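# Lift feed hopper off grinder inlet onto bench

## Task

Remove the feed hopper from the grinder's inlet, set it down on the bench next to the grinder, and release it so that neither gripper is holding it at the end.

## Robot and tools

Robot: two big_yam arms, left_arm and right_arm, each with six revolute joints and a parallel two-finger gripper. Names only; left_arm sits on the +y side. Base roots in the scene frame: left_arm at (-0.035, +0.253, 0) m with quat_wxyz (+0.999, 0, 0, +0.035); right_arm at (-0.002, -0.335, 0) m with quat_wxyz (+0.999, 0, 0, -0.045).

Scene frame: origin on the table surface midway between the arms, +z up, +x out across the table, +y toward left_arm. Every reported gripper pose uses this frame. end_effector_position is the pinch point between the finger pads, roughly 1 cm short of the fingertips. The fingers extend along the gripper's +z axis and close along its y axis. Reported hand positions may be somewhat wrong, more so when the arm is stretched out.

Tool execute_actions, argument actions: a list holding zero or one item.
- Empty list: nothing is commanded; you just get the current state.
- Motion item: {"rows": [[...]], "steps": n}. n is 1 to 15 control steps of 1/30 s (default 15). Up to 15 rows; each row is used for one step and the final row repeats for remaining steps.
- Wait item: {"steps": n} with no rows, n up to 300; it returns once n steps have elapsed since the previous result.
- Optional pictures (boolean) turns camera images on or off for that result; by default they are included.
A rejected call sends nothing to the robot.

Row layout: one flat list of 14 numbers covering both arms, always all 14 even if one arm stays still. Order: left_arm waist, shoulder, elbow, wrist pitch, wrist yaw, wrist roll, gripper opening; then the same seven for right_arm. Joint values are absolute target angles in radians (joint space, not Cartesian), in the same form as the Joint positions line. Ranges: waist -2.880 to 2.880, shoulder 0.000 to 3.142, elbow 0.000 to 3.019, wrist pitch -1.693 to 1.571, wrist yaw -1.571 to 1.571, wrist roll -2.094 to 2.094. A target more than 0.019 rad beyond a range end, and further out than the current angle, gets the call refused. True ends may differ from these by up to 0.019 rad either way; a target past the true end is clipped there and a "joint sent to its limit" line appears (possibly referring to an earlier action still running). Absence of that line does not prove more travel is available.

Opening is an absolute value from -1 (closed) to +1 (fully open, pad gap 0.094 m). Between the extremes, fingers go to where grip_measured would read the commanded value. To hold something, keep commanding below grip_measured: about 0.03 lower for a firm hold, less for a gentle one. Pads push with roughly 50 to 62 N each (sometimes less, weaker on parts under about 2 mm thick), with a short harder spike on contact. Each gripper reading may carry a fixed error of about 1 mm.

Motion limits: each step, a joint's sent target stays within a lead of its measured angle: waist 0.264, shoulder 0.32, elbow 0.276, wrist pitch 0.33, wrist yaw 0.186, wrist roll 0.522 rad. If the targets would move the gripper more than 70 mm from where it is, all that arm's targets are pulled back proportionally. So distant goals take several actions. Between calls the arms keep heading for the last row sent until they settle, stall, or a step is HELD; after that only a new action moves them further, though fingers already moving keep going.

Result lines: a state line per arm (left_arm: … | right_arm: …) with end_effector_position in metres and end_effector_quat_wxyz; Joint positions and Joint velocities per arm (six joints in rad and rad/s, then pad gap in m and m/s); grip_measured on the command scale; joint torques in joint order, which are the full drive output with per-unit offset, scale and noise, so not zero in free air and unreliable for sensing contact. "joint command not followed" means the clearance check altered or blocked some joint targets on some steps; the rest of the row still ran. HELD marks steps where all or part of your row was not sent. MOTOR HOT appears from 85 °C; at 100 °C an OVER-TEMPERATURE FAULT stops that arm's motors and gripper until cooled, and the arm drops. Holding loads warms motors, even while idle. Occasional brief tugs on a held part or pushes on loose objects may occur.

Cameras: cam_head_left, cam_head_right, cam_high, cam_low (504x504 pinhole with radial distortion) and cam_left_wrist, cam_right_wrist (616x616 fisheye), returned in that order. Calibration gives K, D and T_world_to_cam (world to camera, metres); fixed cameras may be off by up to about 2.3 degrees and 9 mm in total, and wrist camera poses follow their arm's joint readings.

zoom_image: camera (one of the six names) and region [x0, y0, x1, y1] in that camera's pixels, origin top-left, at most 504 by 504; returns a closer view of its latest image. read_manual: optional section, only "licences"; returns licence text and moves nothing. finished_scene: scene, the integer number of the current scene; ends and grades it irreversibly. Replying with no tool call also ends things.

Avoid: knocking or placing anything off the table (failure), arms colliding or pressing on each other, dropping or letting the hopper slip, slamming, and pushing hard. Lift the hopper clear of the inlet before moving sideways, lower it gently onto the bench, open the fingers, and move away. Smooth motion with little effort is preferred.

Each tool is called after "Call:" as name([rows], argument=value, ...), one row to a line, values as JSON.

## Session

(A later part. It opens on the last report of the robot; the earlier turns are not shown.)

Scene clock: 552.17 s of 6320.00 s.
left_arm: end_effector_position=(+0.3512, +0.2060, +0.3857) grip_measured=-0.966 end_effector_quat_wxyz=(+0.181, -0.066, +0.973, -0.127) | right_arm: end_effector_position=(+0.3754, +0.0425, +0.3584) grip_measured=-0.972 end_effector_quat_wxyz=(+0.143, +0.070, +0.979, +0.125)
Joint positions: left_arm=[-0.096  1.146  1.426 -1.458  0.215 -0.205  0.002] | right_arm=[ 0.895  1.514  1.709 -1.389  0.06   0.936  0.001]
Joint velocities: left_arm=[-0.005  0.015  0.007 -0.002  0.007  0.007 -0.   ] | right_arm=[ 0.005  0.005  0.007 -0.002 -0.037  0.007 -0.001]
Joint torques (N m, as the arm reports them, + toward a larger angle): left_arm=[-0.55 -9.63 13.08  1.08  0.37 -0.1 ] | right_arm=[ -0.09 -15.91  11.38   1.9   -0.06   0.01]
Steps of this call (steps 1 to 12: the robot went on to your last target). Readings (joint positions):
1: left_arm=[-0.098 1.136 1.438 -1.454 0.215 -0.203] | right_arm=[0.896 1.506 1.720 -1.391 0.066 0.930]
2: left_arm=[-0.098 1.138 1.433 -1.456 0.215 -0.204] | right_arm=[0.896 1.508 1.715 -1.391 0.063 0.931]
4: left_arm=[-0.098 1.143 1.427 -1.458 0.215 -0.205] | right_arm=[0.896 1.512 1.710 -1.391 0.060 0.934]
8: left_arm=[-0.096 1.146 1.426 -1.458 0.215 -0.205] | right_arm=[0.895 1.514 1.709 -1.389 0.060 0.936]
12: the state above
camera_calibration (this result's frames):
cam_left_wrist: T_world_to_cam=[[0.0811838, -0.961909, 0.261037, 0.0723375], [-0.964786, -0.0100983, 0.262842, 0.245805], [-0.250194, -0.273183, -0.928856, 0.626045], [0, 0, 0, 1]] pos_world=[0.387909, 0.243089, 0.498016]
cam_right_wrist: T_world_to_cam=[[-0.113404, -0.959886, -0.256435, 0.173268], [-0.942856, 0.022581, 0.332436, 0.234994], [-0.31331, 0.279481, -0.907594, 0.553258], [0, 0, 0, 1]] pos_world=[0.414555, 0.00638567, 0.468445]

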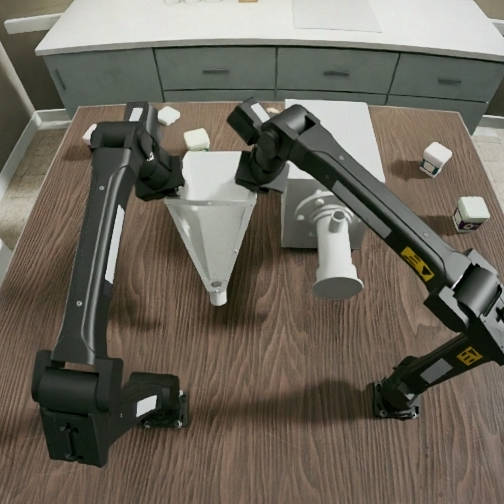

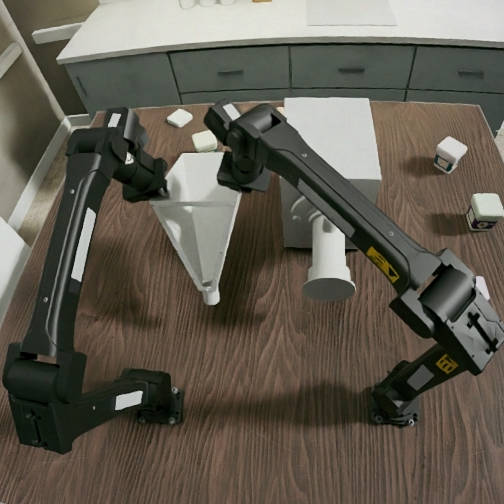

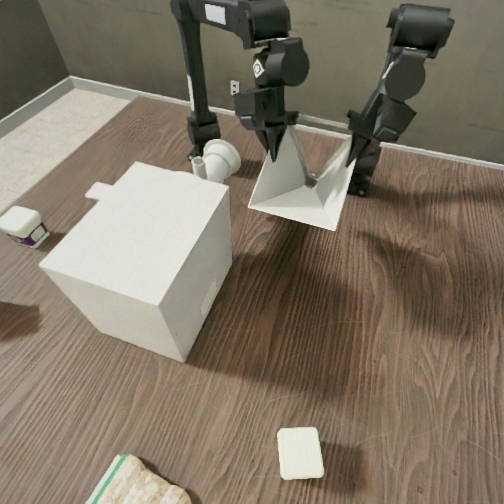

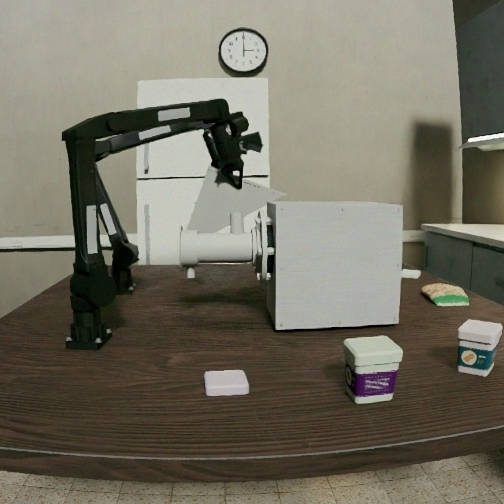

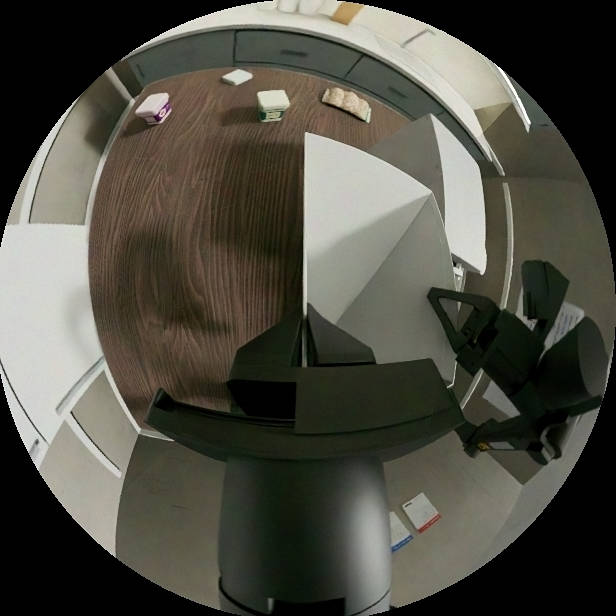

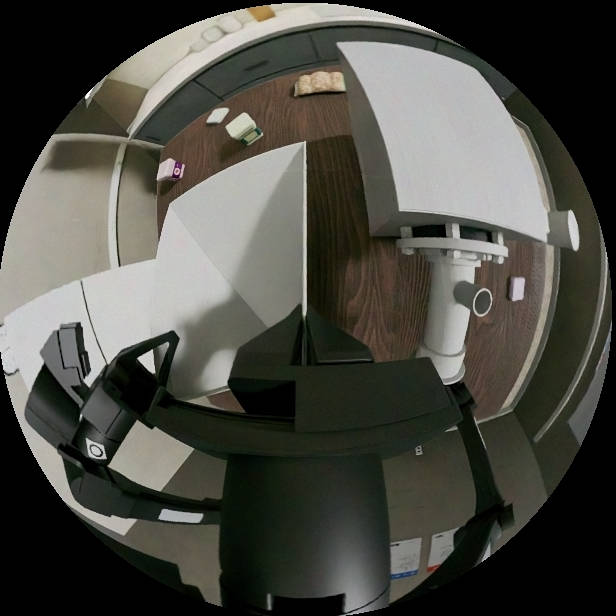

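Call:
execute_actions([
  {"rows":[[-0.084,1.128,1.452,-1.456,0.220,-0.210,-1,0.885,1.502,1.731,-1.363,0.047,0.942,-1],[-0.084,1.133,1.448,-1.458,0.221,-0.203,-1,0.883,1.506,1.726,-1.362,0.039,0.943,-1],[-0.083,1.137,1.443,-1.460,0.221,-0.199,-1,0.882,1.509,1.720,-1.362,0.032,0.943,-1],[-0.082,1.142,1.439,-1.462,0.222,-0.198,-1,0.880,1.513,1.715,-1.361,0.024,0.943,-1],[-0.082,1.146,1.435,-1.464,0.222,-0.198,-1,0.879,1.516,1.710,-1.360,0.017,0.944,-1],[-0.081,1.151,1.431,-1.466,0.223,-0.197,-1,0.877,1.519,1.705,-1.359,0.009,0.944,-1],[-0.081,1.155,1.426,-1.468,0.223,-0.197,-1,0.876,1.523,1.700,-1.358,0.002,0.945,-1],[-0.080,1.160,1.422,-1.470,0.223,-0.196,-1,0.875,1.526,1.695,-1.357,-0.006,0.945,-1],[-0.079,1.164,1.418,-1.472,0.224,-0.196,-1,0.873,1.530,1.689,-1.357,-0.014,0.945,-1],[-0.079,1.169,1.414,-1.474,0.224,-0.195,-1,0.872,1.533,1.684,-1.356,-0.021,0.946,-1],[-0.078,1.173,1.409,-1.476,0.225,-0.195,-1,0.870,1.536,1.679,-1.355,-0.029,0.946,-1],[-0.077,1.178,1.405,-1.478,0.225,-0.194,-1,0.869,1.540,1.674,-1.354,-0.036,0.946,-1],[-0.077,1.182,1.401,-1.480,0.226,-0.194,-1,0.867,1.543,1.669,-1.353,-0.044,0.947,-1],[-0.076,1.187,1.397,-1.482,0.226,-0.193,-1,0.866,1.547,1.664,-1.352,-0.051,0.947,-1],[-0.076,1.191,1.393,-1.484,0.227,-0.193,-1,0.865,1.550,1.658,-1.352,-0.059,0.948,-1]],"steps":15},
], pictures=false)

Call:
execute_actions([
  {"rows":[[-0.075,1.196,1.388,-1.486,0.227,-0.193,-1,0.863,1.553,1.653,-1.351,-0.066,0.948,-1],[-0.074,1.200,1.384,-1.488,0.227,-0.192,-1,0.862,1.557,1.648,-1.350,-0.074,0.948,-1],[-0.074,1.204,1.380,-1.490,0.228,-0.192,-1,0.860,1.560,1.643,-1.349,-0.081,0.949,-1],[-0.073,1.209,1.376,-1.492,0.228,-0.191,-1,0.859,1.564,1.638,-1.348,-0.089,0.949,-1],[-0.072,1.213,1.371,-1.494,0.229,-0.191,-1,0.857,1.567,1.633,-1.347,-0.096,0.949,-1],[-0.072,1.218,1.367,-1.496,0.229,-0.190,-1,0.856,1.570,1.627,-1.347,-0.104,0.950,-1],[-0.071,1.222,1.363,-1.498,0.230,-0.190,-1,0.855,1.574,1.622,-1.346,-0.111,0.950,-1],[-0.071,1.227,1.359,-1.500,0.230,-0.189,-1,0.853,1.577,1.617,-1.345,-0.119,0.951,-1],[-0.070,1.231,1.354,-1.502,0.230,-0.189,-1,0.852,1.581,1.612,-1.344,-0.126,0.951,-1],[-0.069,1.236,1.350,-1.504,0.231,-0.188,-1,0.850,1.584,1.607,-1.343,-0.134,0.951,-1],[-0.069,1.240,1.346,-1.506,0.231,-0.188,-1,0.849,1.587,1.602,-1.342,-0.141,0.952,-1],[-0.068,1.245,1.342,-1.508,0.232,-0.187,-1,0.847,1.591,1.596,-1.342,-0.149,0.952,-1],[-0.067,1.249,1.337,-1.510,0.232,-0.187,-1,0.846,1.594,1.591,-1.341,-0.156,0.952,-1],[-0.067,1.254,1.333,-1.512,0.233,-0.186,-1,0.844,1.598,1.586,-1.340,-0.164,0.953,-1],[-0.066,1.258,1.329,-1.514,0.233,-0.186,-1,0.843,1.601,1.581,-1.339,-0.171,0.953,-1]],"steps":15},
], pictures=false)

Call:
execute_actions([
  {"steps":10},
])

Scene clock: 571.57 s of 6320.00 s.
left_arm: end_effector_position=(+0.3510, +0.2092, +0.3439) grip_measured=-0.966 end_effector_quat_wxyz=(+0.123, -0.074, +0.982, -0.120) | right_arm: end_effector_position=(+0.3723, +0.0461, +0.3124) grip_measured=-0.972 end_effector_quat_wxyz=(+0.082, +0.075, +0.986, +0.124)
Joint positions: left_arm=[-0.088  1.195  1.377 -1.48   0.215 -0.198  0.002] | right_arm=[ 0.873  1.55   1.647 -1.372 -0.037  0.94   0.001]
Joint velocities: left_arm=[ 0.015  0.2   -0.134 -0.032  0.037 -0.022  0.001] | right_arm=[-0.054  0.122 -0.149  0.032 -0.3   -0.007 -0.   ]
Joint torques (N m, as the arm reports them, + toward a larger angle): left_arm=[-0.02 -9.06 12.61  0.61  0.65  0.02] | right_arm=[  0.56 -13.78  10.63   1.7   -0.43  -0.01]
Steps of this call (steps 1 to 30: the robot went on to your last target; steps 31 to 90: nothing new was sent; then 15.90 s passed at rest; steps 91 to 105: all 15 steps of this action). Readings (joint positions):
91: left_arm=[-0.096 1.146 1.426 -1.458 0.215 -0.205] | right_arm=[0.895 1.514 1.709 -1.389 0.058 0.936]
92: left_arm=[-0.096 1.146 1.426 -1.458 0.215 -0.205] | right_arm=[0.894 1.514 1.709 -1.389 0.055 0.936]
94: left_arm=[-0.096 1.147 1.425 -1.460 0.215 -0.203] | right_arm=[0.892 1.514 1.704 -1.386 0.044 0.936]
98: left_arm=[-0.095 1.154 1.413 -1.468 0.215 -0.200] | right_arm=[0.886 1.519 1.687 -1.381 0.017 0.936]
105: the state above

Scene clock: 572.07 s of 6320.00 s.
left_arm: end_effector_position=(+0.3461, +0.2116, +0.2928) grip_measured=-0.966 end_effector_quat_wxyz=(+0.049, -0.082, +0.989, -0.115) | right_arm: end_effector_position=(+0.3631, +0.0483, +0.2584) grip_measured=-0.972 end_effector_quat_wxyz=(+0.008, +0.084, +0.989, +0.120)
Joint positions: left_arm=[-0.08   1.261  1.316 -1.504  0.219 -0.189  0.002] | right_arm=[ 0.852  1.597  1.573 -1.354 -0.147  0.947  0.001]
Joint velocities: left_arm=[ 0.015  0.122 -0.105 -0.046  0.007  0.022 -0.   ] | right_arm=[-0.054  0.083 -0.134  0.017 -0.3   -0.051 -0.001]
Joint torques (N m, as the arm reports them, + toward a larger angle): left_arm=[-0.77 -9.84 11.73 -0.03  0.66  0.03] | right_arm=[  0.37 -15.3   10.82   1.12  -0.61   0.02]
Steps of this call (steps 1 to 15: all 15 steps of this action). Readings (joint positions):
1: left_arm=[-0.087 1.202 1.372 -1.482 0.215 -0.198] | right_arm=[0.871 1.555 1.642 -1.371 -0.045 0.941]
2: left_arm=[-0.086 1.208 1.368 -1.483 0.215 -0.197] | right_arm=[0.869 1.559 1.636 -1.369 -0.053 0.942]
4: left_arm=[-0.085 1.219 1.358 -1.486 0.215 -0.196] | right_arm=[0.866 1.567 1.625 -1.367 -0.068 0.944]
8: left_arm=[-0.083 1.235 1.342 -1.492 0.217 -0.193] | right_arm=[0.860 1.578 1.606 -1.362 -0.096 0.946]
15: the state above

Scene clock: 572.40 s of 6320.00 s.
left_arm: end_effector_position=(+0.3457, +0.2120, +0.2802) grip_measured=-0.966 end_effector_quat_wxyz=(+0.032, -0.084, +0.989, -0.114) | right_arm: end_effector_position=(+0.3621, +0.0485, +0.2460) grip_measured=-0.972 end_effector_quat_wxyz=(-0.004, +0.087, +0.990, +0.115)
Joint positions: left_arm=[-0.078  1.281  1.302 -1.506  0.221 -0.188  0.002] | right_arm=[ 0.851  1.612  1.56  -1.351 -0.158  0.949  0.001]
Joint velocities: left_arm=[ 0.005 -0.015 -0.002 -0.007  0.022 -0.051 -0.002] | right_arm=[-0.005  0.005  0.007  0.002 -0.022  0.007  0.   ]
Joint torques (N m, as the arm reports them, + toward a larger angle): left_arm=[ -0.53 -10.87  12.45  -0.03   0.59   0.04] | right_arm=[ -0.53 -16.27  10.75   1.32  -0.52   0.02]
Steps of this call (steps 1 to 10: the robot went on to your last target). Readings (joint positions):
1: left_arm=[-0.080 1.265 1.312 -1.505 0.220 -0.189] | right_arm=[0.852 1.601 1.569 -1.353 -0.152 0.947]
2: left_arm=[-0.080 1.269 1.308 -1.506 0.220 -0.189] | right_arm=[0.851 1.604 1.565 -1.353 -0.155 0.947]
4: left_arm=[-0.080 1.277 1.304 -1.506 0.220 -0.189] | right_arm=[0.851 1.609 1.561 -1.352 -0.157 0.949]
8: left_arm=[-0.078 1.281 1.302 -1.506 0.221 -0.188] | right_arm=[0.851 1.612 1.560 -1.351 -0.158 0.949]
10: the state above
camera_calibration (this result's frames):
cam_left_wrist: T_world_to_cam=[[0.155006, -0.962655, 0.221964, 0.0917097], [-0.84206, -0.0112461, 0.539267, 0.148637], [-0.516632, -0.270497, -0.812356, 0.587274], [0, 0, 0, 1]] pos_world=[0.414351, 0.248812, 0.376564]
cam_right_wrist: T_world_to_cam=[[-0.182506, -0.959225, -0.215824, 0.163683], [-0.803299, 0.0189028, 0.595276, 0.144599], [-0.566924, 0.282012, -0.773994, 0.504311], [0, 0, 0, 1]] pos_world=[0.431935, 0.0120532, 0.339584]

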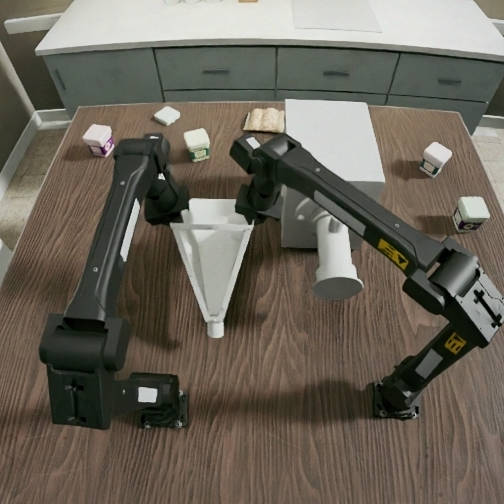

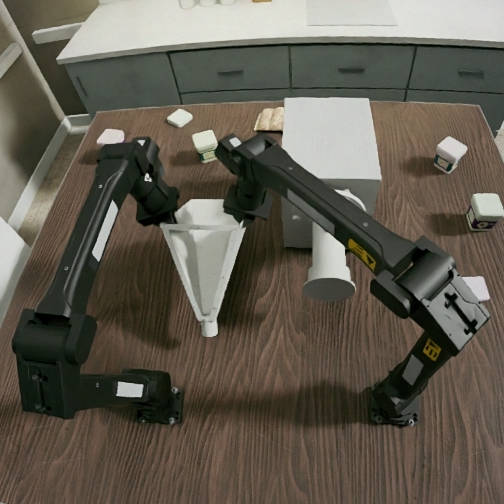

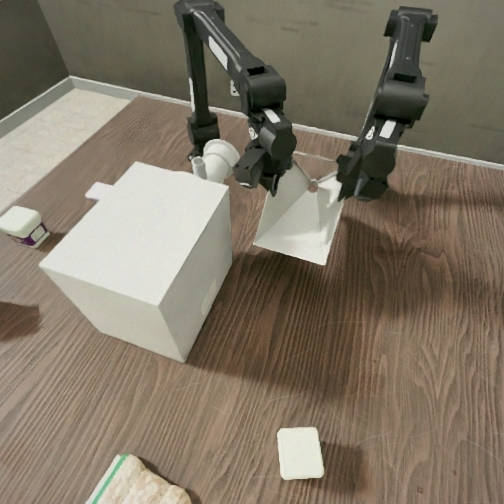

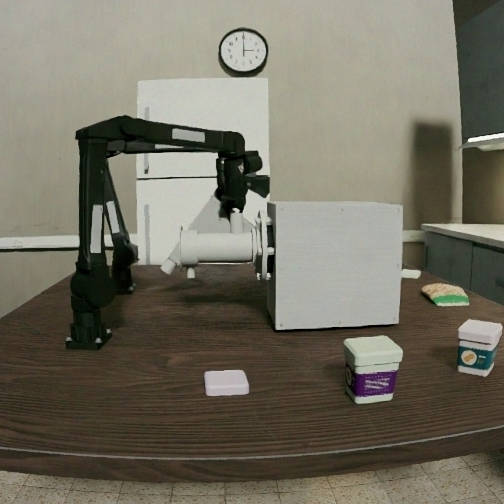

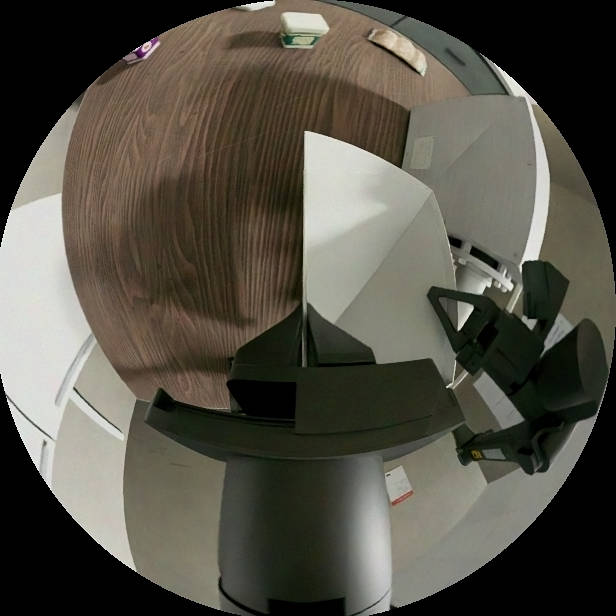

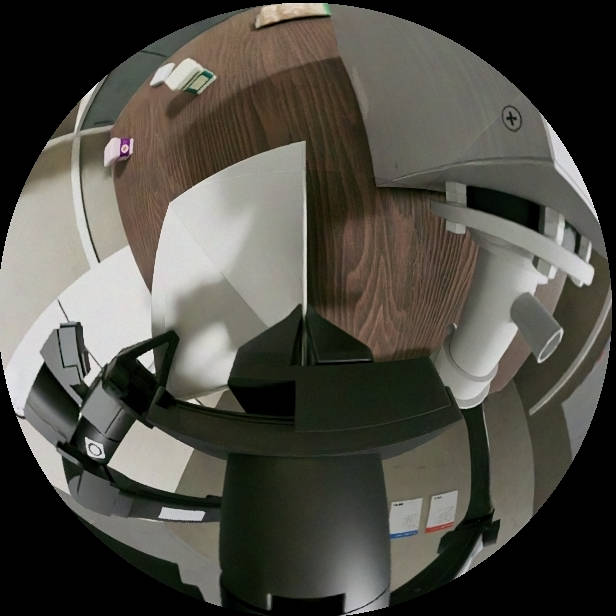

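Call:
execute_actions([
  {"rows":[[-0.065,1.264,1.326,-1.515,0.233,-0.185,-1,0.843,1.606,1.578,-1.338,-0.177,0.952,-1],[-0.063,1.270,1.323,-1.516,0.232,-0.183,-1,0.842,1.611,1.576,-1.338,-0.184,0.952,-1],[-0.062,1.276,1.320,-1.517,0.232,-0.182,-1,0.842,1.617,1.573,-1.337,-0.190,0.951,-1],[-0.060,1.281,1.317,-1.517,0.231,-0.180,-1,0.842,1.622,1.570,-1.336,-0.196,0.951,-1],[-0.059,1.287,1.314,-1.518,0.231,-0.179,-1,0.841,1.627,1.568,-1.336,-0.203,0.950,-1],[-0.057,1.293,1.310,-1.519,0.230,-0.177,-1,0.841,1.632,1.565,-1.335,-0.209,0.949,-1],[-0.056,1.299,1.307,-1.520,0.230,-0.176,-1,0.840,1.637,1.562,-1.335,-0.216,0.949,-1],[-0.054,1.305,1.304,-1.521,0.230,-0.174,-1,0.840,1.643,1.559,-1.334,-0.222,0.948,-1],[-0.053,1.311,1.301,-1.522,0.229,-0.173,-1,0.840,1.648,1.557,-1.333,-0.228,0.948,-1],[-0.051,1.317,1.298,-1.523,0.229,-0.171,-1,0.839,1.653,1.554,-1.333,-0.235,0.947,-1],[-0.050,1.323,1.295,-1.524,0.228,-0.170,-1,0.839,1.658,1.551,-1.332,-0.241,0.946,-1],[-0.048,1.328,1.292,-1.524,0.228,-0.168,-1,0.839,1.663,1.549,-1.331,-0.247,0.946,-1],[-0.047,1.334,1.289,-1.525,0.227,-0.167,-1,0.838,1.669,1.546,-1.331,-0.254,0.945,-1],[-0.045,1.340,1.286,-1.526,0.227,-0.165,-1,0.838,1.674,1.543,-1.330,-0.260,0.945,-1],[-0.044,1.346,1.283,-1.527,0.227,-0.164,-1,0.838,1.679,1.541,-1.330,-0.267,0.944,-1]],"steps":15},
], pictures=false)

Call:
execute_actions([
  {"rows":[[-0.043,1.352,1.279,-1.528,0.226,-0.163,-1,0.837,1.684,1.538,-1.329,-0.273,0.943,-1],[-0.041,1.358,1.276,-1.529,0.226,-0.161,-1,0.837,1.689,1.535,-1.328,-0.279,0.943,-1],[-0.040,1.364,1.273,-1.530,0.225,-0.160,-1,0.836,1.695,1.532,-1.328,-0.286,0.942,-1],[-0.038,1.369,1.270,-1.530,0.225,-0.158,-1,0.836,1.700,1.530,-1.327,-0.292,0.942,-1],[-0.037,1.375,1.267,-1.531,0.224,-0.157,-1,0.836,1.705,1.527,-1.326,-0.298,0.941,-1],[-0.035,1.381,1.264,-1.532,0.224,-0.155,-1,0.835,1.710,1.524,-1.326,-0.305,0.940,-1],[-0.034,1.387,1.261,-1.533,0.223,-0.154,-1,0.835,1.715,1.522,-1.325,-0.311,0.940,-1],[-0.032,1.393,1.258,-1.534,0.223,-0.152,-1,0.835,1.721,1.519,-1.324,-0.317,0.939,-1],[-0.031,1.399,1.255,-1.535,0.223,-0.151,-1,0.834,1.726,1.516,-1.324,-0.324,0.939,-1],[-0.029,1.405,1.252,-1.536,0.222,-0.149,-1,0.834,1.731,1.514,-1.323,-0.330,0.938,-1],[-0.028,1.411,1.248,-1.537,0.222,-0.148,-1,0.833,1.736,1.511,-1.323,-0.337,0.937,-1],[-0.026,1.416,1.245,-1.537,0.221,-0.146,-1,0.833,1.741,1.508,-1.322,-0.343,0.937,-1],[-0.025,1.422,1.242,-1.538,0.221,-0.145,-1,0.833,1.747,1.505,-1.321,-0.349,0.936,-1],[-0.023,1.428,1.239,-1.539,0.220,-0.143,-1,0.832,1.752,1.503,-1.321,-0.356,0.936,-1],[-0.022,1.434,1.236,-1.540,0.220,-0.142,-1,0.832,1.757,1.500,-1.320,-0.362,0.935,-1]],"steps":15},
], pictures=false)

Call:
execute_actions([
  {"steps":12},
])

Call:
zoom_image(camera="cam_low", region=[110, 200, 290, 320])

Scene clock: 602.63 s of 6320.00 s.
left_arm: end_effector_position=(+0.3440, +0.2196, +0.2420) grip_measured=-0.966 end_effector_quat_wxyz=(-0.022, -0.090, +0.990, -0.108) | right_arm: end_effector_position=(+0.3561, +0.0560, +0.2057) grip_measured=-0.972 end_effector_quat_wxyz=(-0.061, +0.092, +0.987, +0.113)
Joint positions: left_arm=[-0.059  1.349  1.267 -1.516  0.219 -0.167  0.002] | right_arm=[ 0.842  1.674  1.531 -1.338 -0.241  0.949  0.001]
Joint velocities: left_arm=[ 0.034  0.22  -0.115  0.002 -0.022  0.051 -0.001] | right_arm=[-0.044  0.19  -0.071  0.037 -0.154  0.007 -0.001]
Joint torques (N m, as the arm reports them, + toward a larger angle): left_arm=[  0.   -11.51  11.77  -0.36   0.49  -0.02] | right_arm=[  0.57 -17.02  10.39   0.71  -0.74  -0.04]
Steps of this call (steps 1 to 30: the robot went on to your last target; steps 31 to 90: nothing new was sent; then 26.73 s passed at rest; steps 91 to 105: all 15 steps of this action). Readings (joint positions):
91: left_arm=[-0.078 1.281 1.302 -1.506 0.221 -0.187] | right_arm=[0.851 1.612 1.560 -1.351 -0.159 0.949]
92: left_arm=[-0.078 1.281 1.302 -1.506 0.221 -0.187] | right_arm=[0.850 1.612 1.560 -1.351 -0.161 0.949]
94: left_arm=[-0.076 1.282 1.302 -1.508 0.221 -0.184] | right_arm=[0.849 1.614 1.559 -1.350 -0.170 0.949]
98: left_arm=[-0.070 1.295 1.295 -1.512 0.221 -0.177] | right_arm=[0.846 1.627 1.553 -1.346 -0.193 0.949]
105: the state above

Scene clock: 603.13 s of 6320.00 s.
left_arm: end_effector_position=(+0.3373, +0.2270, +0.1971) grip_measured=-0.966 end_effector_quat_wxyz=(-0.086, -0.095, +0.986, -0.102) | right_arm: end_effector_position=(+0.3446, +0.0631, +0.1590) grip_measured=-0.972 end_effector_quat_wxyz=(-0.126, +0.099, +0.981, +0.108)
Joint positions: left_arm=[-0.041  1.432  1.224 -1.524  0.215 -0.146  0.002] | right_arm=[ 0.838  1.749  1.495 -1.322 -0.334  0.949  0.001]
Joint velocities: left_arm=[ 0.024  0.171 -0.09  -0.027 -0.007  0.022 -0.   ] | right_arm=[-0.024  0.142 -0.066  0.017 -0.168  0.066 -0.001]
Joint torques (N m, as the arm reports them, + toward a larger angle): left_arm=[ -0.25 -11.42  10.94  -0.87   0.39   0.  ] | right_arm=[ -0.19 -16.47   9.29   0.43  -0.9   -0.14]
Steps of this call (steps 1 to 15: all 15 steps of this action). Readings (joint positions):
1: left_arm=[-0.058 1.356 1.263 -1.516 0.219 -0.165] | right_arm=[0.842 1.681 1.528 -1.336 -0.248 0.949]
2: left_arm=[-0.056 1.363 1.260 -1.516 0.219 -0.164] | right_arm=[0.841 1.687 1.525 -1.335 -0.254 0.949]
4: left_arm=[-0.054 1.376 1.253 -1.517 0.218 -0.161] | right_arm=[0.840 1.698 1.520 -1.333 -0.267 0.949]
8: left_arm=[-0.049 1.396 1.243 -1.519 0.217 -0.156] | right_arm=[0.839 1.716 1.511 -1.328 -0.291 0.949]
15: the state above

Scene clock: 603.53 s of 6320.00 s.
left_arm: end_effector_position=(+0.3352, +0.2280, +0.1851) grip_measured=-0.966 end_effector_quat_wxyz=(-0.103, -0.094, +0.985, -0.101) | right_arm: end_effector_position=(+0.3426, +0.0638, +0.1478) grip_measured=-0.972 end_effector_quat_wxyz=(-0.137, +0.100, +0.980, +0.105)
Joint positions: left_arm=[-0.038  1.456  1.213 -1.524  0.215 -0.137  0.002] | right_arm=[ 0.838  1.767  1.487 -1.317 -0.346  0.947  0.001]
Joint velocities: left_arm=[ 0.024  0.015  0.002 -0.007  0.037  0.022 -0.001] | right_arm=[ 0.005 -0.015 -0.017  0.007 -0.081 -0.022 -0.001]
Joint torques (N m, as the arm reports them, + toward a larger angle): left_arm=[ -0.57 -12.08  11.29  -0.82   0.4   -0.07] | right_arm=[  0.6  -17.69   9.38   0.3   -0.66  -0.16]
Steps of this call (steps 1 to 12: the robot went on to your last target). Readings (joint positions):
1: left_arm=[-0.040 1.438 1.221 -1.524 0.215 -0.145] | right_arm=[0.838 1.754 1.493 -1.320 -0.339 0.949]
2: left_arm=[-0.039 1.443 1.218 -1.524 0.215 -0.144] | right_arm=[0.838 1.758 1.491 -1.320 -0.342 0.949]
4: left_arm=[-0.039 1.452 1.215 -1.524 0.215 -0.143] | right_arm=[0.838 1.765 1.489 -1.319 -0.345 0.949]
8: left_arm=[-0.038 1.456 1.213 -1.524 0.215 -0.139] | right_arm=[0.838 1.767 1.487 -1.318 -0.346 0.948]
12: the state above
camera_calibration (this result's frames):
cam_left_wrist: T_world_to_cam=[[0.199136, -0.964569, 0.173063, 0.124544], [-0.666562, -0.00386529, 0.74544, 0.0925799], [-0.718359, -0.263801, -0.643715, 0.543783], [0, 0, 0, 1]] pos_world=[0.427541, 0.26394, 0.259475]
cam_right_wrist: T_world_to_cam=[[-0.231661, -0.958764, -0.164637, 0.162891], [-0.616012, 0.0135952, 0.787619, 0.0949295], [-0.752902, 0.283879, -0.59376, 0.449859], [0, 0, 0, 1]] pos_world=[0.434913, 0.0271782, 0.219158]

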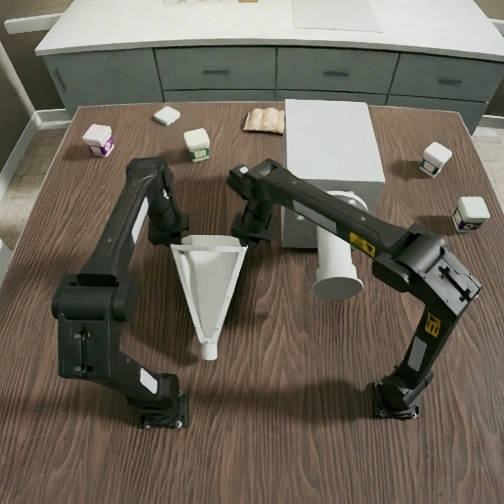

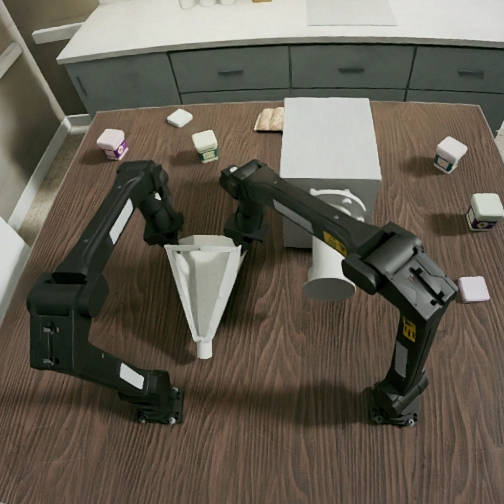

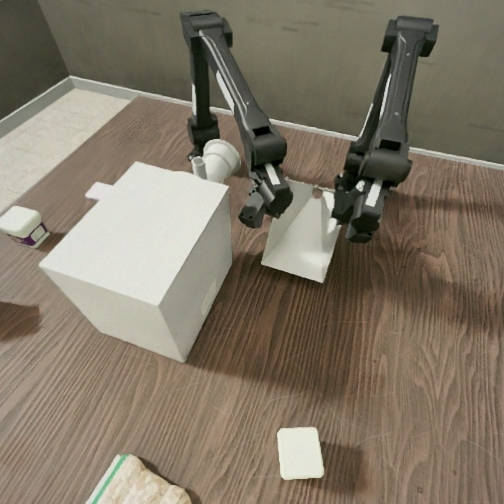

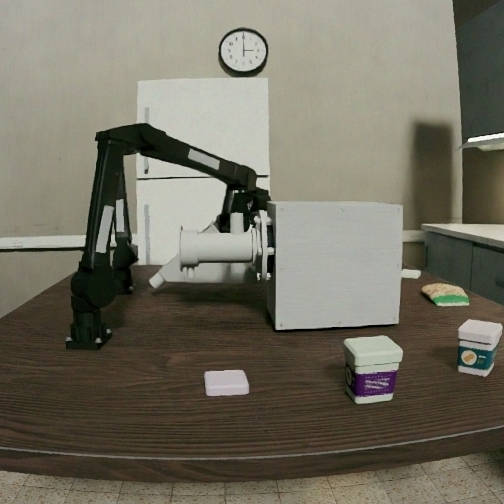

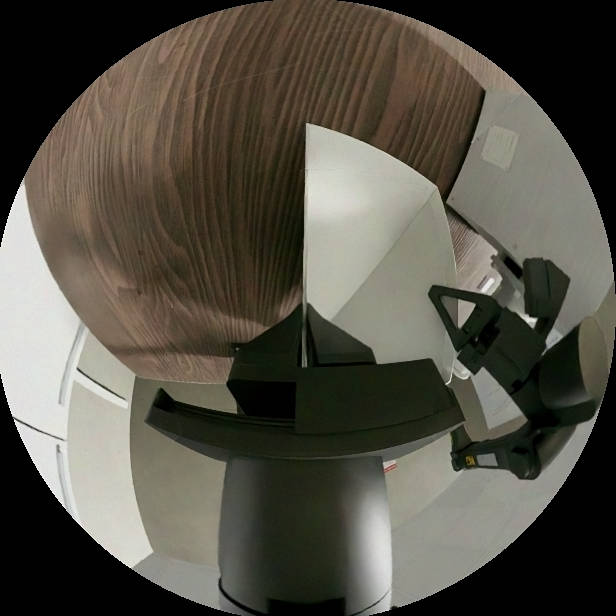

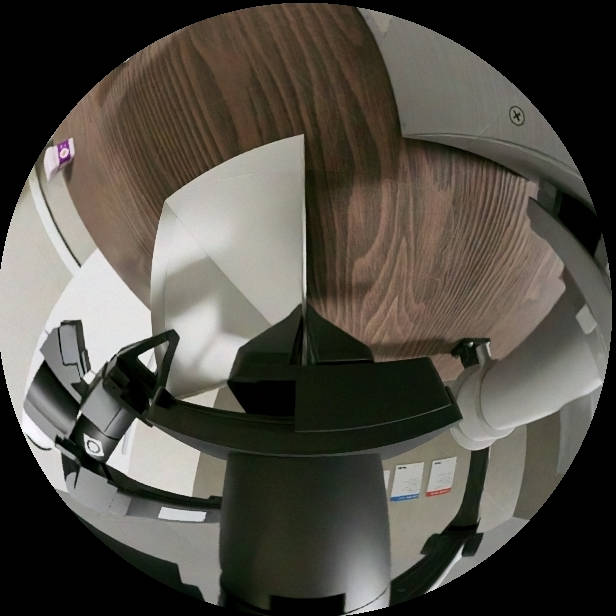

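Region (110, 200, 290, 320) of cam_low's 504x504 image, scaled by 2.800, with more detail than that image has.

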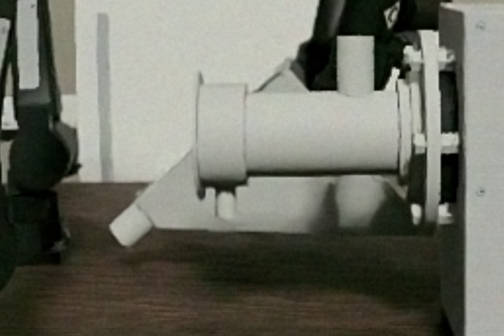

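Call:
execute_actions(actions=[])

Scene clock: 614.70 s of 6320.00 s.
left_arm: end_effector_position=(+0.3352, +0.2280, +0.1851) grip_measured=-0.966 end_effector_quat_wxyz=(-0.103, -0.094, +0.985, -0.101) | right_arm: end_effector_position=(+0.3426, +0.0638, +0.1478) grip_measured=-0.972 end_effector_quat_wxyz=(-0.137, +0.100, +0.980, +0.105)
Joint positions: left_arm=[-0.038  1.456  1.213 -1.524  0.215 -0.137  0.002] | right_arm=[ 0.838  1.767  1.487 -1.317 -0.346  0.947  0.001]
Joint velocities: left_arm=[ 0.005  0.005  0.007 -0.002 -0.081  0.007 -0.002] | right_arm=[-0.005 -0.015 -0.002  0.012  0.051 -0.007 -0.   ]
Joint torques (N m, as the arm reports them, + toward a larger angle): left_arm=[ -0.17 -12.39  11.32  -0.91   0.38  -0.04] | right_arm=[  0.45 -17.55   9.38   0.44  -0.69  -0.12]
Steps of this call (steps 1 to 30: the robot went on to your last target; steps 31 to 90: nothing new was sent; then 8.17 s passed at rest). Readings (joint positions):
1: left_arm=[-0.038 1.456 1.213 -1.524 0.215 -0.137] | right_arm=[0.838 1.767 1.487 -1.317 -0.346 0.947]
2: left_arm=[-0.038 1.456 1.213 -1.524 0.215 -0.137] | right_arm=[0.838 1.767 1.487 -1.317 -0.346 0.947]
4: left_arm=[-0.038 1.456 1.213 -1.524 0.215 -0.137] | right_arm=[0.838 1.767 1.487 -1.317 -0.346 0.947]
8: left_arm=[-0.038 1.456 1.213 -1.524 0.215 -0.137] | right_arm=[0.838 1.767 1.487 -1.317 -0.346 0.947]
90: the state above
All arms were judged still, so your last target was given up. Only a new action makes them travel on or press farther. Fingers that are still opening or closing keep moving.
camera_calibration (this result's frames):
cam_left_wrist: T_world_to_cam=[[0.198769, -0.96463, 0.173147, 0.124665], [-0.666625, -0.00356923, 0.745384, 0.0925439], [-0.718402, -0.263584, -0.643756, 0.543756], [0, 0, 0, 1]] pos_world=[0.427548, 0.263911, 0.25948]
cam_right_wrist: T_world_to_cam=[[-0.231661, -0.958764, -0.164637, 0.162891], [-0.616012, 0.0135952, 0.787619, 0.0949295], [-0.752902, 0.283879, -0.59376, 0.449859], [0, 0, 0, 1]] pos_world=[0.434913, 0.0271782, 0.219158]

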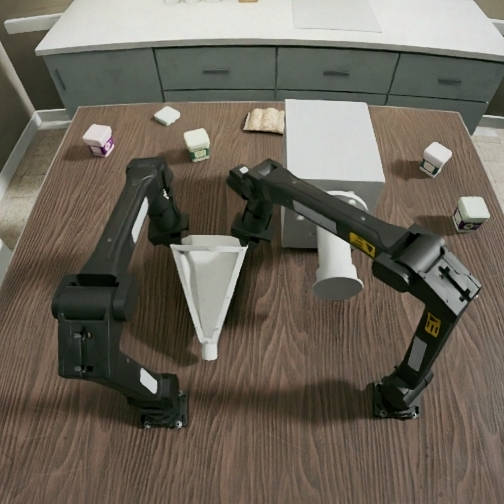

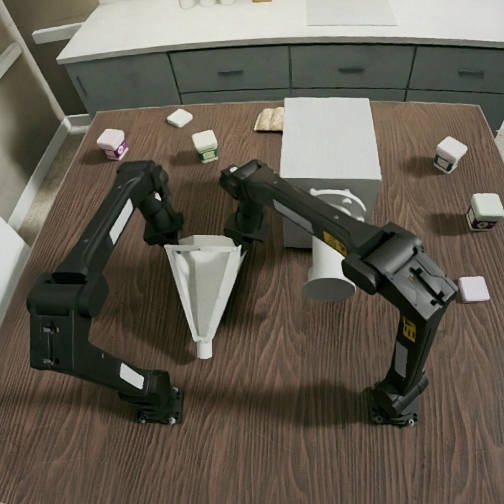

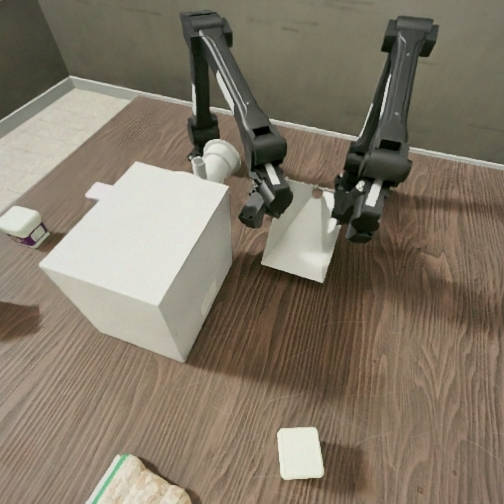

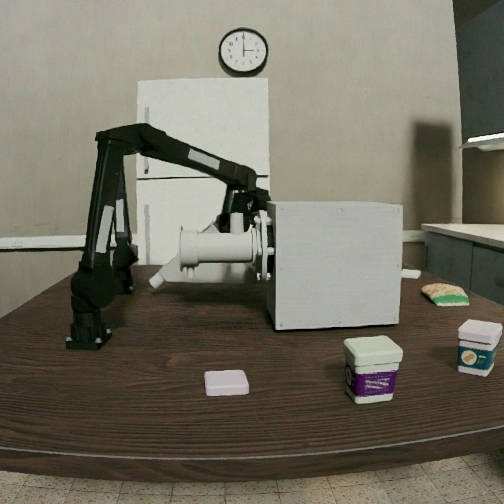

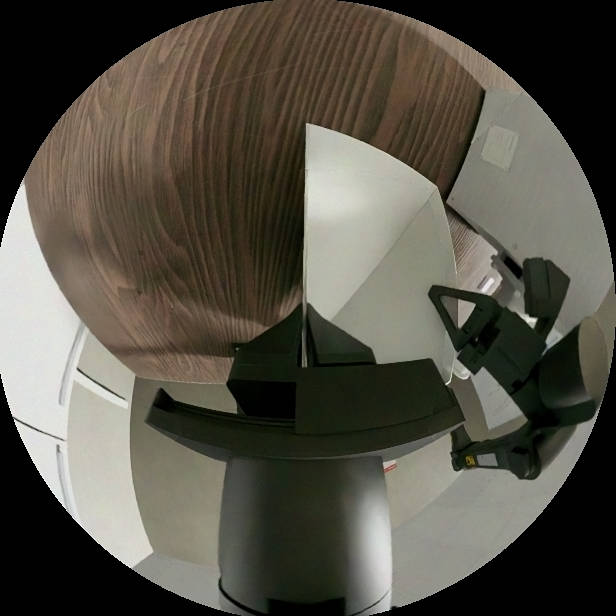

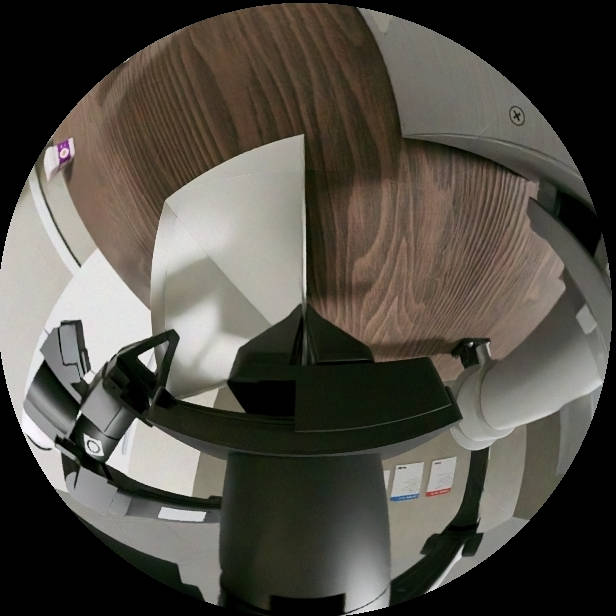

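Call:
execute_actions([
  {"rows":[[-0.022,1.4354,1.2337,-1.537,0.22,-0.142,-1,0.832,1.7584,1.4979,-1.3172,-0.362,0.935,-1],[-0.022,1.4368,1.2315,-1.534,0.22,-0.142,-1,0.832,1.7598,1.4957,-1.3144,-0.362,0.935,-1],[-0.022,1.4382,1.2292,-1.531,0.22,-0.142,-1,0.832,1.7612,1.4936,-1.3116,-0.362,0.935,-1],[-0.022,1.4396,1.2269,-1.528,0.22,-0.142,-1,0.832,1.7626,1.4915,-1.3088,-0.362,0.935,-1],[-0.022,1.441,1.2247,-1.525,0.22,-0.142,-1,0.832,1.764,1.4893,-1.306,-0.362,0.935,-1],[-0.022,1.4424,1.2224,-1.522,0.22,-0.142,-1,0.832,1.7654,1.4872,-1.3032,-0.362,0.935,-1],[-0.022,1.4438,1.2201,-1.519,0.22,-0.142,-1,0.832,1.7668,1.4851,-1.3004,-0.362,0.935,-1],[-0.022,1.4452,1.2179,-1.516,0.22,-0.142,-1,0.832,1.7682,1.4829,-1.2976,-0.362,0.935,-1],[-0.022,1.4466,1.2156,-1.513,0.22,-0.142,-1,0.832,1.7696,1.4808,-1.2948,-0.362,0.935,-1],[-0.022,1.448,1.2133,-1.51,0.22,-0.142,-1,0.832,1.771,1.4787,-1.292,-0.362,0.935,-1],[-0.022,1.4494,1.2111,-1.507,0.22,-0.142,-1,0.832,1.7724,1.4765,-1.2892,-0.362,0.935,-1],[-0.022,1.4508,1.2088,-1.504,0.22,-0.142,-1,0.832,1.7738,1.4744,-1.2864,-0.362,0.935,-1],[-0.022,1.4522,1.2065,-1.501,0.22,-0.142,-1,0.832,1.7752,1.4723,-1.2836,-0.362,0.935,-1],[-0.022,1.4536,1.2043,-1.498,0.22,-0.142,-1,0.832,1.7766,1.4701,-1.2808,-0.362,0.935,-1],[-0.022,1.455,1.202,-1.495,0.22,-0.142,-1,0.832,1.778,1.468,-1.278,-0.362,0.935,-1]],"steps":15},
], pictures=false)

Call:
execute_actions([
  {"steps":15},
])

Call:
zoom_image(camera="cam_low", region=[120, 200, 290, 330])

Scene clock: 624.17 s of 6320.00 s.
left_arm: end_effector_position=(+0.3342, +0.2284, +0.1750) grip_measured=-0.966 end_effector_quat_wxyz=(-0.105, -0.095, +0.985, -0.102) | right_arm: end_effector_position=(+0.3425, +0.0643, +0.1368) grip_measured=-0.972 end_effector_quat_wxyz=(-0.136, +0.097, +0.980, +0.108)
Joint positions: left_arm=[-0.037  1.463  1.192 -1.5    0.215 -0.137  0.002] | right_arm=[ 0.838  1.772  1.464 -1.282 -0.349  0.943  0.001]
Joint velocities: left_arm=[-0.024  0.044 -0.061  0.09   0.007  0.007  0.   ] | right_arm=[-0.005  0.054 -0.081  0.071 -0.037 -0.037 -0.   ]
Joint torques (N m, as the arm reports them, + toward a larger angle): left_arm=[ -0.43 -11.33  10.45  -0.27   0.36  -0.04] | right_arm=[  0.24 -15.65   9.05   0.33  -0.53  -0.08]
Steps of this call (steps 1 to 90: nothing new was sent; then 5.97 s passed at rest; steps 91 to 105: all 15 steps of this action). Readings (joint positions):
91: left_arm=[-0.038 1.456 1.213 -1.524 0.215 -0.137] | right_arm=[0.838 1.767 1.487 -1.316 -0.346 0.947]
92: left_arm=[-0.038 1.456 1.213 -1.524 0.215 -0.137] | right_arm=[0.838 1.767 1.487 -1.316 -0.346 0.947]
94: left_arm=[-0.037 1.456 1.213 -1.524 0.215 -0.137] | right_arm=[0.838 1.767 1.486 -1.313 -0.347 0.947]
98: left_arm=[-0.037 1.456 1.207 -1.520 0.215 -0.137] | right_arm=[0.838 1.767 1.480 -1.302 -0.348 0.944]
105: the state above

Scene clock: 624.67 s of 6320.00 s.
left_arm: end_effector_position=(+0.3339, +0.2284, +0.1696) grip_measured=-0.966 end_effector_quat_wxyz=(-0.109, -0.095, +0.984, -0.102) | right_arm: end_effector_position=(+0.3422, +0.0641, +0.1315) grip_measured=-0.972 end_effector_quat_wxyz=(-0.138, +0.098, +0.980, +0.106)
Joint positions: left_arm=[-0.037  1.472  1.185 -1.494  0.216 -0.137  0.002] | right_arm=[ 0.838  1.779  1.459 -1.276 -0.35   0.942  0.001]
Joint velocities: left_arm=[ 0.005 -0.005  0.007 -0.002 -0.007  0.022 -0.   ] | right_arm=[-0.005 -0.015 -0.027 -0.022 -0.095  0.037 -0.   ]
Joint torques (N m, as the arm reports them, + toward a larger angle): left_arm=[ -0.29 -11.2   10.43  -0.3    0.34  -0.04] | right_arm=[  0.28 -16.9    8.97   0.34  -0.6   -0.1 ]
Steps of this call (steps 1 to 15: the robot went on to your last target). Readings (joint positions):
1: left_arm=[-0.037 1.464 1.189 -1.498 0.215 -0.137] | right_arm=[0.838 1.773 1.463 -1.280 -0.349 0.942]
2: left_arm=[-0.037 1.466 1.188 -1.496 0.216 -0.137] | right_arm=[0.838 1.775 1.461 -1.278 -0.349 0.942]
4: left_arm=[-0.037 1.470 1.186 -1.494 0.216 -0.137] | right_arm=[0.838 1.778 1.460 -1.276 -0.349 0.942]
8: left_arm=[-0.037 1.472 1.185 -1.494 0.216 -0.137] | right_arm=[0.838 1.779 1.459 -1.276 -0.350 0.942]
15: the state above
All arms were judged still, so your last target was given up. Only a new action makes them travel on or press farther. Fingers that are still opening or closing keep moving.
camera_calibration (this result's frames):
cam_left_wrist: T_world_to_cam=[[0.202563, -0.964015, 0.172171, 0.12668], [-0.657503, -0.00359435, 0.753443, 0.0988723], [-0.725712, -0.265823, -0.634571, 0.534339], [0, 0, 0, 1]] pos_world=[0.427124, 0.264516, 0.242771]
cam_right_wrist: T_world_to_cam=[[-0.227064, -0.959211, -0.168391, 0.159375], [-0.61543, 0.00732234, 0.788158, 0.107616], [-0.754777, 0.282595, -0.59199, 0.440236], [0, 0, 0, 1]] pos_world=[0.434698, 0.0276781, 0.202634]

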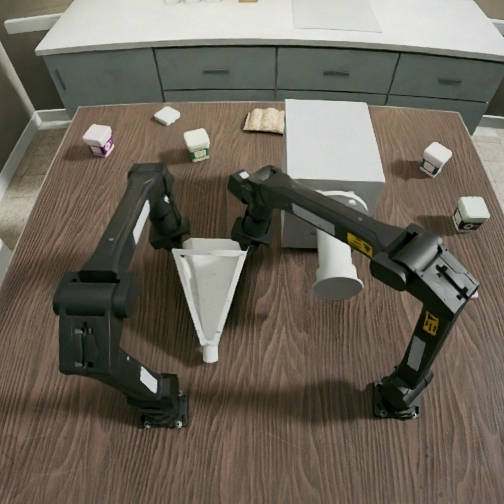

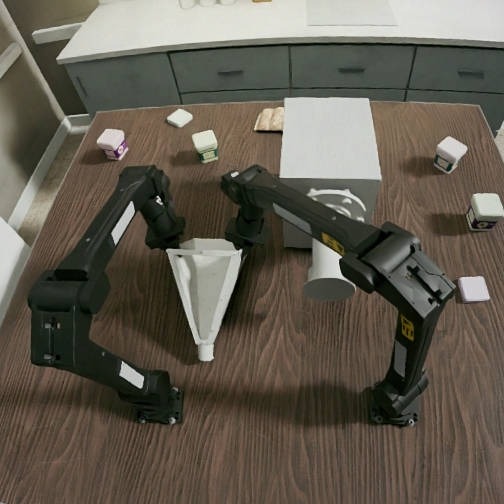

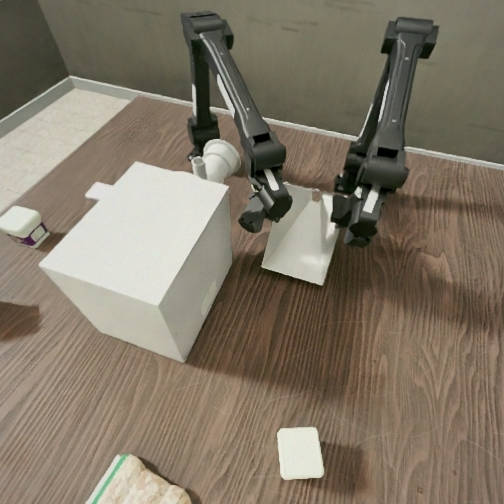

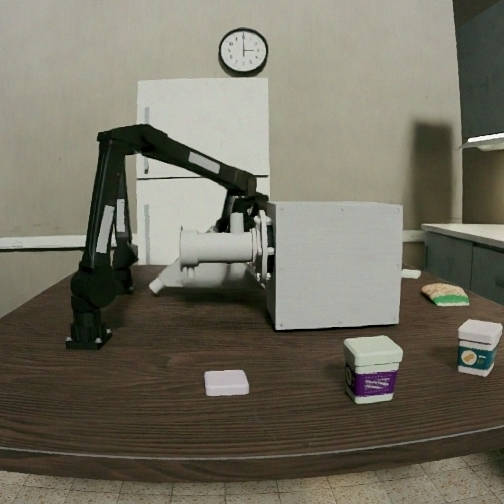

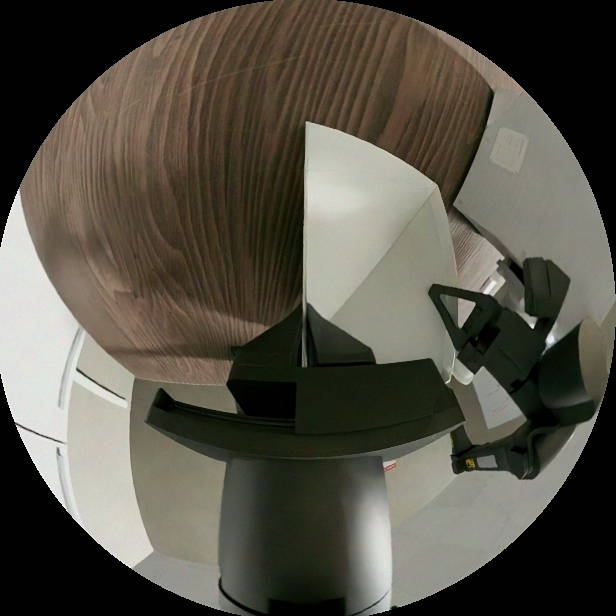

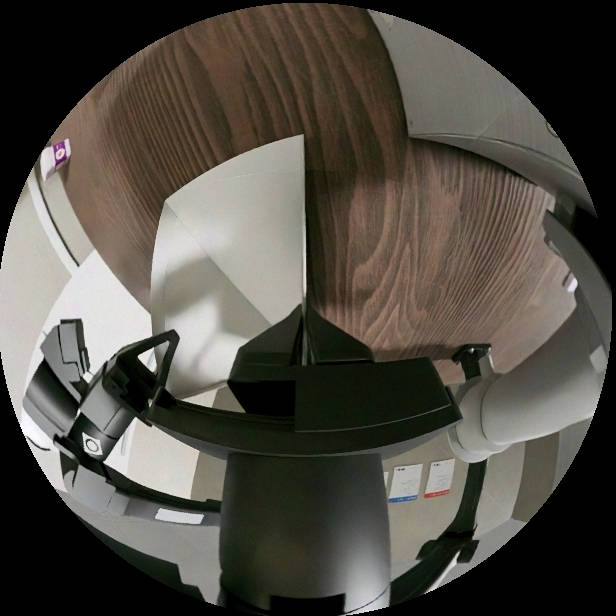

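Region (120, 200, 290, 330) of cam_low's 504x504 image, scaled by 2.965, with more detail than that image has; it fills the top 385 rows of this view, and the rest is white.

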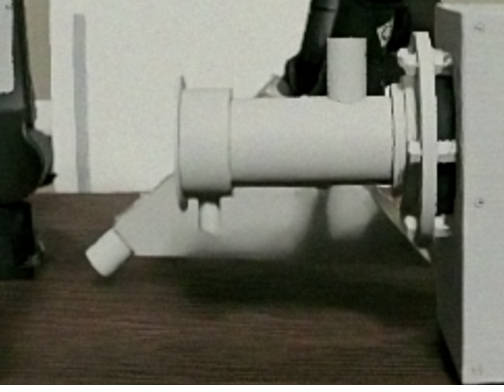

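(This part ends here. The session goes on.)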